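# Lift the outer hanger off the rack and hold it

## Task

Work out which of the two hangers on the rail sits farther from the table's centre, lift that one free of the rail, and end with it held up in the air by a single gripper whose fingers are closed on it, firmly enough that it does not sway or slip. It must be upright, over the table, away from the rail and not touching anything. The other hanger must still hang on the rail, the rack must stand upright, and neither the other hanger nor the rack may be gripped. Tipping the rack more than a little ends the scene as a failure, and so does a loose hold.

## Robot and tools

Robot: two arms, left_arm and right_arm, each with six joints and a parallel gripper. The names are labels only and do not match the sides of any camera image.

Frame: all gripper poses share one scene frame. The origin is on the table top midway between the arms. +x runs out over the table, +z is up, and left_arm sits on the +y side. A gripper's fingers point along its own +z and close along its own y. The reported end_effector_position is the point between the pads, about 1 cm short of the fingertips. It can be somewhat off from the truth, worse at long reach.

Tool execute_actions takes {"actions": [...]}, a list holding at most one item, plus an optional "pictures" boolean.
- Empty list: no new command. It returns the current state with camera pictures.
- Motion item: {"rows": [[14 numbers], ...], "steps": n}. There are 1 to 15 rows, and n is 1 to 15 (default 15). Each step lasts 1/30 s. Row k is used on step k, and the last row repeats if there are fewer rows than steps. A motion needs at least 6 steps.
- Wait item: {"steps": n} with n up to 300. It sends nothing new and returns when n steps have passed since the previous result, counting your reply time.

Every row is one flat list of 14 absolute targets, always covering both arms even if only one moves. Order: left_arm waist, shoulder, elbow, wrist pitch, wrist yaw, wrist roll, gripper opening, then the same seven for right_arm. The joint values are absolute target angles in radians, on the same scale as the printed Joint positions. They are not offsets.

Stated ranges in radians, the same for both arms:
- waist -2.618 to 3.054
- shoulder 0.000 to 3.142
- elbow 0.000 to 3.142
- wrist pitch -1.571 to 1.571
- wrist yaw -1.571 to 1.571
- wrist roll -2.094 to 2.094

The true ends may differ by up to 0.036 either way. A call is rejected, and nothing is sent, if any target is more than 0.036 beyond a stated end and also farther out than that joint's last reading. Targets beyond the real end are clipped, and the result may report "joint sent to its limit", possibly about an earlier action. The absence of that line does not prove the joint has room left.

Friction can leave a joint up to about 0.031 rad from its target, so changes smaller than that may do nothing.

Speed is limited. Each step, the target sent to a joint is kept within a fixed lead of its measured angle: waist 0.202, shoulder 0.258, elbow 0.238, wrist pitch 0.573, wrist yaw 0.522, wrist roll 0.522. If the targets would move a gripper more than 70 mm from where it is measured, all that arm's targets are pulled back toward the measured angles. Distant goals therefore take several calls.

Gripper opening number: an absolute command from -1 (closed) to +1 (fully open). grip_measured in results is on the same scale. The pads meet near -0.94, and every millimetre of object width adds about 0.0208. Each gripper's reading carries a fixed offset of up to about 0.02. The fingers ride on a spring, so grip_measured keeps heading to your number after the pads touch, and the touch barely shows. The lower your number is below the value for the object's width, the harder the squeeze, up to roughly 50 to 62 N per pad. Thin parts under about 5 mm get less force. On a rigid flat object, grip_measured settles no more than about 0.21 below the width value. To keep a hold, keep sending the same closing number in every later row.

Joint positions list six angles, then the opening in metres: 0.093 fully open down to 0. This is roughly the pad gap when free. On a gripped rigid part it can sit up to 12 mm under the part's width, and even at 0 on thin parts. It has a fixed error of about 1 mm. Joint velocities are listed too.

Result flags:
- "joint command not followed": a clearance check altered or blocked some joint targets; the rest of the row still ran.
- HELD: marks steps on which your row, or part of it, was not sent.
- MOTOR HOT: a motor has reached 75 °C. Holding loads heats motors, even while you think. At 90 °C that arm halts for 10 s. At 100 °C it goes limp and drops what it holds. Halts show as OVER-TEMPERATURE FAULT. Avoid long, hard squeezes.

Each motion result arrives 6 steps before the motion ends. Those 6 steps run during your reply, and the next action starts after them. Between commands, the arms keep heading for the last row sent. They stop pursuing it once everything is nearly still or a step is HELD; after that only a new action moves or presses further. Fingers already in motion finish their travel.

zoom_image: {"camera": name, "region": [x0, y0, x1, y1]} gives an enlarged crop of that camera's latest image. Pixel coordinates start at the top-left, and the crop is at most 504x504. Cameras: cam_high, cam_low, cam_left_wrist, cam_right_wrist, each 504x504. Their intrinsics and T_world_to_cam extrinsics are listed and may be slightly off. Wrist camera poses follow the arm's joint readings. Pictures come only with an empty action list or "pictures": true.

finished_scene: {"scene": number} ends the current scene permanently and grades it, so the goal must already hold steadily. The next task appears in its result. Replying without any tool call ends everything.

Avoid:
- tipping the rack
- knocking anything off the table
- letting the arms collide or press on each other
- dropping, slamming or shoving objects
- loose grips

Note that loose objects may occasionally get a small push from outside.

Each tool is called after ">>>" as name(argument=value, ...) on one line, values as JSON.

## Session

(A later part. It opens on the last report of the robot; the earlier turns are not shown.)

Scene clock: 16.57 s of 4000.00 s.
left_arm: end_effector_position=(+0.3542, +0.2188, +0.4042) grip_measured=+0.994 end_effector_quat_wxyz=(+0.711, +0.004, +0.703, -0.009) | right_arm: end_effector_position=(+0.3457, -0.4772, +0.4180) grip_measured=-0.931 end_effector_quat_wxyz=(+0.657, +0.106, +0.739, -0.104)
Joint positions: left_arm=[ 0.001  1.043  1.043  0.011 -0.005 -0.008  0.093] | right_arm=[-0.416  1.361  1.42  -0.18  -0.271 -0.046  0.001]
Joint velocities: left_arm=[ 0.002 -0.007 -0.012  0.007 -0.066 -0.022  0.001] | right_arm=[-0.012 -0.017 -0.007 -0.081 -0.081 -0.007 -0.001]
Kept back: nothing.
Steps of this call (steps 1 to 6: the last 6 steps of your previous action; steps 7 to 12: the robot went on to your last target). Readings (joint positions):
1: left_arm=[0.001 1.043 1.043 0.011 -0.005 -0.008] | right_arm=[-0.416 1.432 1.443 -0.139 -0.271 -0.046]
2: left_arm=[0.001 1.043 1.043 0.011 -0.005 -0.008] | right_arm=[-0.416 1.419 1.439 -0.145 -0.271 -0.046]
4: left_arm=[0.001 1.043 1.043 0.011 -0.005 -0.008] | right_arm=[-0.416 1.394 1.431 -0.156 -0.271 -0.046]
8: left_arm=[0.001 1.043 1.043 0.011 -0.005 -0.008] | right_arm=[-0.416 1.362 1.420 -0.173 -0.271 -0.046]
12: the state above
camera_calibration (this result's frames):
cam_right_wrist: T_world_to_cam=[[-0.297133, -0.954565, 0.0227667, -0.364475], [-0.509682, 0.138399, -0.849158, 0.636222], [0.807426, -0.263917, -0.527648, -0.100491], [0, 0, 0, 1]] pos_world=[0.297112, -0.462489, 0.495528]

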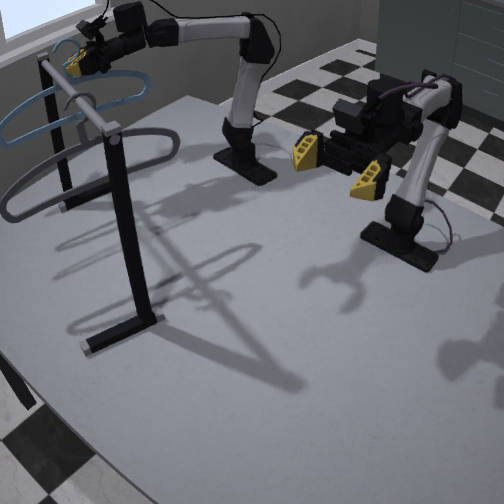

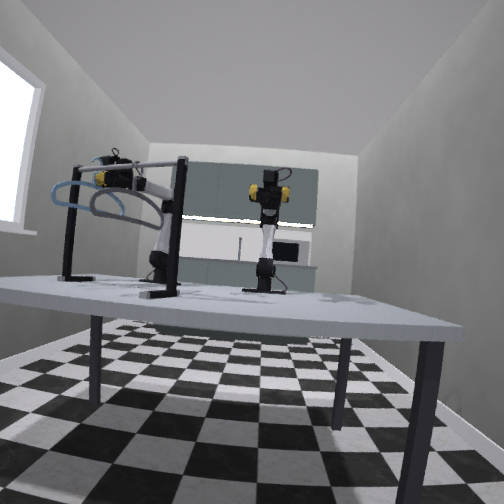

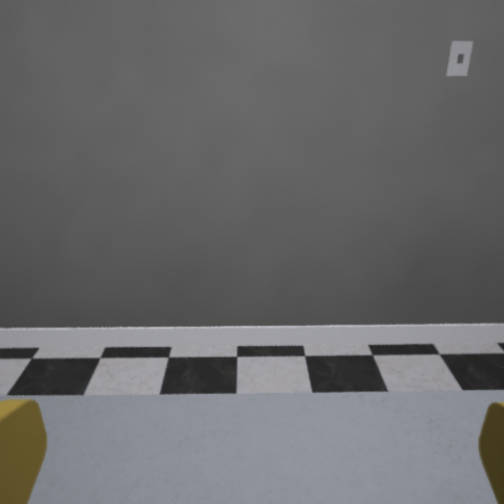

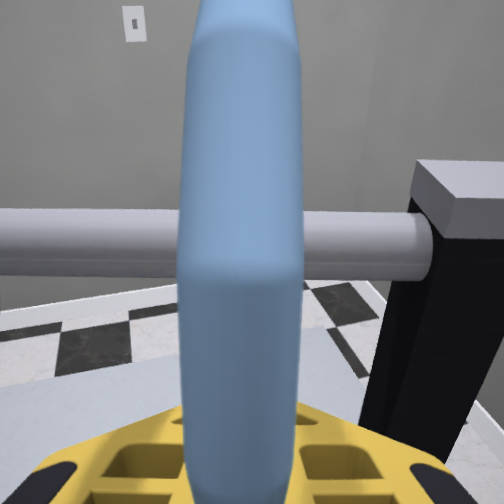

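>>> execute_actions(actions=[{"rows": [[0.001,1.043,1.043,0.011,-0.005,-0.008,1, -0.408,1.335,1.385,-0.195,-0.265,-0.04,-1],[0.001,1.043,1.043,0.011,-0.005,-0.008,1, -0.408,1.312,1.375,-0.205,-0.265,-0.04,-1],[0.001,1.043,1.043,0.011,-0.005,-0.008,1, -0.408,1.285,1.36,-0.218,-0.265,-0.04,-1],[0.001,1.043,1.043,0.011,-0.005,-0.008,1, -0.408,1.258,1.345,-0.232,-0.265,-0.04,-1],[0.001,1.043,1.043,0.011,-0.005,-0.008,1, -0.408,1.231,1.33,-0.246,-0.265,-0.04,-1],[0.001,1.043,1.043,0.011,-0.005,-0.008,1, -0.408,1.204,1.316,-0.261,-0.265,-0.04,-1],[0.001,1.043,1.043,0.011,-0.005,-0.008,1, -0.408,1.177,1.302,-0.276,-0.265,-0.04,-1],[0.001,1.043,1.043,0.011,-0.005,-0.008,1, -0.408,1.15,1.289,-0.292,-0.265,-0.04,-1],[0.001,1.043,1.043,0.011,-0.005,-0.008,1, -0.408,1.123,1.277,-0.309,-0.265,-0.04,-1],[0.001,1.043,1.043,0.011,-0.005,-0.008,1, -0.408,1.096,1.266,-0.327,-0.265,-0.04,-1],[0.001,1.043,1.043,0.011,-0.005,-0.008,1, -0.408,1.069,1.256,-0.346,-0.265,-0.04,-1],[0.001,1.043,1.043,0.011,-0.005,-0.008,1, -0.408,1.042,1.247,-0.366,-0.265,-0.04,-1],[0.001,1.043,1.043,0.011,-0.005,-0.008,1, -0.408,1.015,1.24,-0.388,-0.265,-0.04,-1],[0.001,1.043,1.043,0.011,-0.005,-0.008,1, -0.408,0.988,1.234,-0.411,-0.265,-0.04,-1],[0.001,1.043,1.043,0.011,-0.005,-0.008,1, -0.408,0.961,1.229,-0.435,-0.265,-0.04,-1]], "steps": 15}])

>>> execute_actions(actions=[{"rows": [[0.001,1.043,1.043,0.011,-0.005,-0.008,1, -0.408,0.934,1.226,-0.46,-0.265,-0.04,-1],[0.001,1.043,1.043,0.011,-0.005,-0.008,1, -0.408,0.907,1.225,-0.487,-0.265,-0.04,-1],[0.001,1.043,1.043,0.011,-0.005,-0.008,1, -0.408,0.88,1.225,-0.514,-0.265,-0.04,-1],[0.001,1.043,1.043,0.011,-0.005,-0.008,1, -0.408,0.853,1.225,-0.541,-0.265,-0.04,-1],[0.001,1.043,1.043,0.011,-0.005,-0.008,1, -0.408,0.826,1.225,-0.568,-0.265,-0.04,-1],[0.001,1.043,1.043,0.011,-0.005,-0.008,1, -0.408,0.799,1.225,-0.595,-0.265,-0.04,-1],[0.001,1.043,1.043,0.011,-0.005,-0.008,1, -0.408,0.772,1.225,-0.622,-0.265,-0.04,-1],[0.001,1.043,1.043,0.011,-0.005,-0.008,1, -0.408,0.745,1.225,-0.649,-0.265,-0.04,-1],[0.001,1.043,1.043,0.011,-0.005,-0.008,1, -0.408,0.72,1.225,-0.674,-0.265,-0.04,-1],[0.001,1.043,1.043,0.011,-0.005,-0.008,1, -0.408,0.698,1.225,-0.695,-0.265,-0.04,-1],[0.001,1.043,1.043,0.011,-0.005,-0.008,1, -0.408,0.68,1.225,-0.71,-0.265,-0.04,-1],[0.001,1.043,1.043,0.011,-0.005,-0.008,1, -0.408,0.666,1.225,-0.72,-0.265,-0.04,-1],[0.001,1.043,1.043,0.011,-0.005,-0.008,1, -0.408,0.658,1.225,-0.726,-0.265,-0.04,-1],[0.001,1.043,1.043,0.011,-0.005,-0.008,1, -0.408,0.654,1.225,-0.728,-0.265,-0.04,-1]], "steps": 15}])

>>> execute_actions(actions=[{"steps": 15}], pictures=true)

Scene clock: 18.67 s of 4000.00 s.
left_arm: end_effector_position=(+0.3542, +0.2188, +0.4042) grip_measured=+0.994 end_effector_quat_wxyz=(+0.711, +0.004, +0.703, -0.009) | right_arm: end_effector_position=(+0.3046, -0.4510, +0.4172) grip_measured=-0.931 end_effector_quat_wxyz=(+0.651, +0.109, +0.744, -0.102)
Joint positions: left_arm=[ 0.001  1.043  1.043  0.011 -0.005 -0.008  0.093] | right_arm=[-0.416  1.191  1.318 -0.263 -0.269 -0.046  0.001]
Joint velocities: left_arm=[-0.007  0.012 -0.002  0.066 -0.022 -0.022 -0.001] | right_arm=[-0.007 -0.872 -0.32  -0.33   0.066 -0.037  0.001]
Steps of this call (steps 1 to 30: the robot went on to your last target; steps 31 to 54: nothing new was sent; steps 55 to 63: the first 9 steps of this action). Readings (joint positions):
55: left_arm=[0.001 1.043 1.043 0.011 -0.005 -0.008] | right_arm=[-0.416 1.360 1.420 -0.188 -0.271 -0.046]
56: left_arm=[0.001 1.043 1.043 0.011 -0.005 -0.008] | right_arm=[-0.416 1.356 1.416 -0.189 -0.271 -0.046]
58: left_arm=[0.001 1.043 1.043 0.011 -0.005 -0.008] | right_arm=[-0.416 1.327 1.390 -0.200 -0.270 -0.046]
62: left_arm=[0.001 1.043 1.043 0.011 -0.005 -0.008] | right_arm=[-0.416 1.221 1.329 -0.250 -0.269 -0.046]
63: the state above

Scene clock: 19.17 s of 4000.00 s.
left_arm: end_effector_position=(+0.3542, +0.2188, +0.4042) grip_measured=+0.994 end_effector_quat_wxyz=(+0.711, +0.004, +0.703, -0.009) | right_arm: end_effector_position=(+0.1925, -0.3787, +0.4415) grip_measured=-0.931 end_effector_quat_wxyz=(+0.665, +0.103, +0.731, -0.108)
Joint positions: left_arm=[ 0.001  1.043  1.043  0.011 -0.005 -0.008  0.093] | right_arm=[-0.416  0.779  1.251 -0.567 -0.269 -0.046  0.001]
Joint velocities: left_arm=[-0.002 -0.002 -0.007 -0.007 -0.007 -0.022 -0.001] | right_arm=[ 0.007 -0.789  0.007 -0.681  0.022 -0.007 -0.   ]
Steps of this call (steps 1 to 6: the last 6 steps of your previous action; steps 7 to 15: the first 9 steps of this action). Readings (joint positions):
7: left_arm=[0.001 1.043 1.043 0.011 -0.005 -0.008] | right_arm=[-0.416 0.990 1.263 -0.372 -0.269 -0.046]
8: left_arm=[0.001 1.043 1.043 0.011 -0.005 -0.008] | right_arm=[-0.416 0.963 1.258 -0.394 -0.269 -0.046]
10: left_arm=[0.001 1.043 1.043 0.011 -0.005 -0.008] | right_arm=[-0.416 0.912 1.253 -0.441 -0.269 -0.046]
14: left_arm=[0.001 1.043 1.043 0.011 -0.005 -0.008] | right_arm=[-0.416 0.806 1.251 -0.542 -0.269 -0.046]
15: the state above

Scene clock: 19.67 s of 4000.00 s.
left_arm: end_effector_position=(+0.3542, +0.2188, +0.4042) grip_measured=+0.994 end_effector_quat_wxyz=(+0.711, +0.004, +0.703, -0.009) | right_arm: end_effector_position=(+0.1558, -0.3551, +0.4316) grip_measured=-0.931 end_effector_quat_wxyz=(+0.654, +0.108, +0.741, -0.103)
Joint positions: left_arm=[ 0.001  1.043  1.043  0.011 -0.005 -0.008  0.093] | right_arm=[-0.416  0.657  1.251 -0.722 -0.269 -0.046  0.001]
Joint velocities: left_arm=[ 0.002  0.017 -0.002  0.066 -0.051  0.022 -0.   ] | right_arm=[-0.007 -0.017 -0.007  0.007  0.022 -0.051 -0.   ]
Kept back: nothing.
Steps of this call (steps 1 to 6: the last 6 steps of your previous action; steps 7 to 15: the robot went on to your last target). Readings (joint positions):
1: left_arm=[0.001 1.043 1.043 0.011 -0.005 -0.008] | right_arm=[-0.416 0.752 1.251 -0.591 -0.269 -0.046]
2: left_arm=[0.001 1.043 1.043 0.011 -0.005 -0.008] | right_arm=[-0.416 0.727 1.251 -0.614 -0.269 -0.046]
4: left_arm=[0.001 1.043 1.043 0.011 -0.005 -0.008] | right_arm=[-0.416 0.685 1.251 -0.652 -0.269 -0.046]
8: left_arm=[0.001 1.043 1.043 0.011 -0.005 -0.008] | right_arm=[-0.416 0.657 1.251 -0.693 -0.269 -0.046]
15: the state above
camera_calibration (this result's frames):
cam_right_wrist: T_world_to_cam=[[-0.298436, -0.954201, 0.0209125, -0.303503], [-0.514989, 0.142543, -0.845262, 0.534699], [0.803569, -0.263026, -0.533943, 0.0958937], [0, 0, 0, 1]] pos_world=[0.107731, -0.340597, 0.509509]

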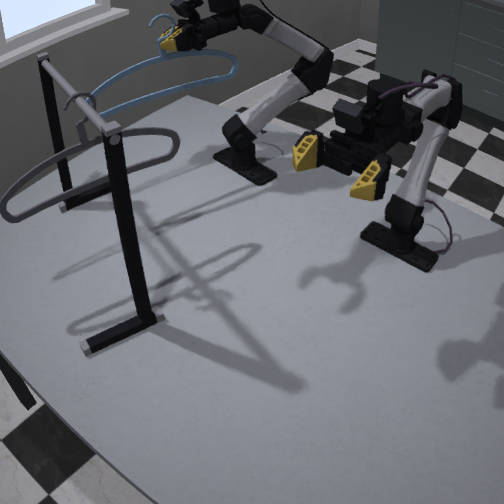

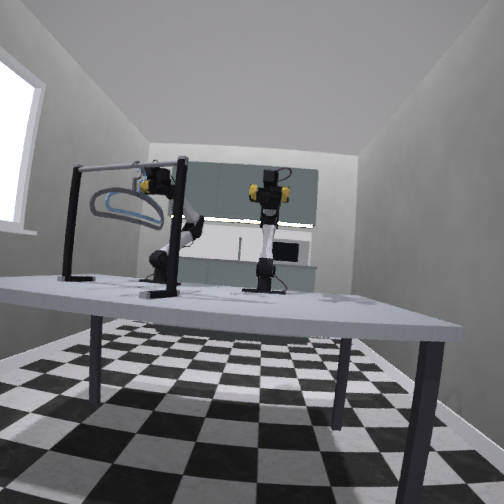

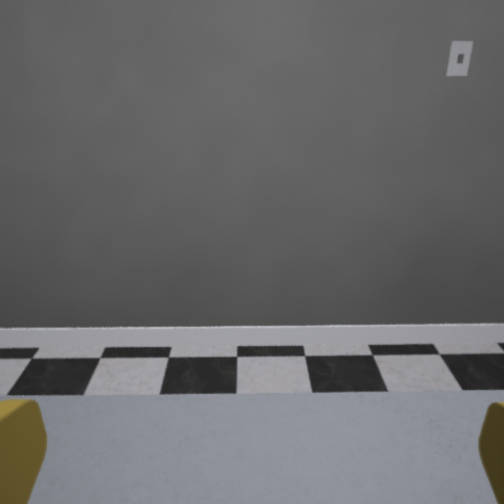

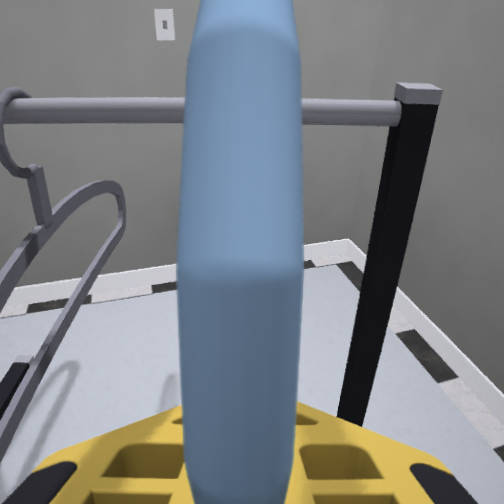

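>>> finished_scene(scene=2)

The scene is finished: the task was done.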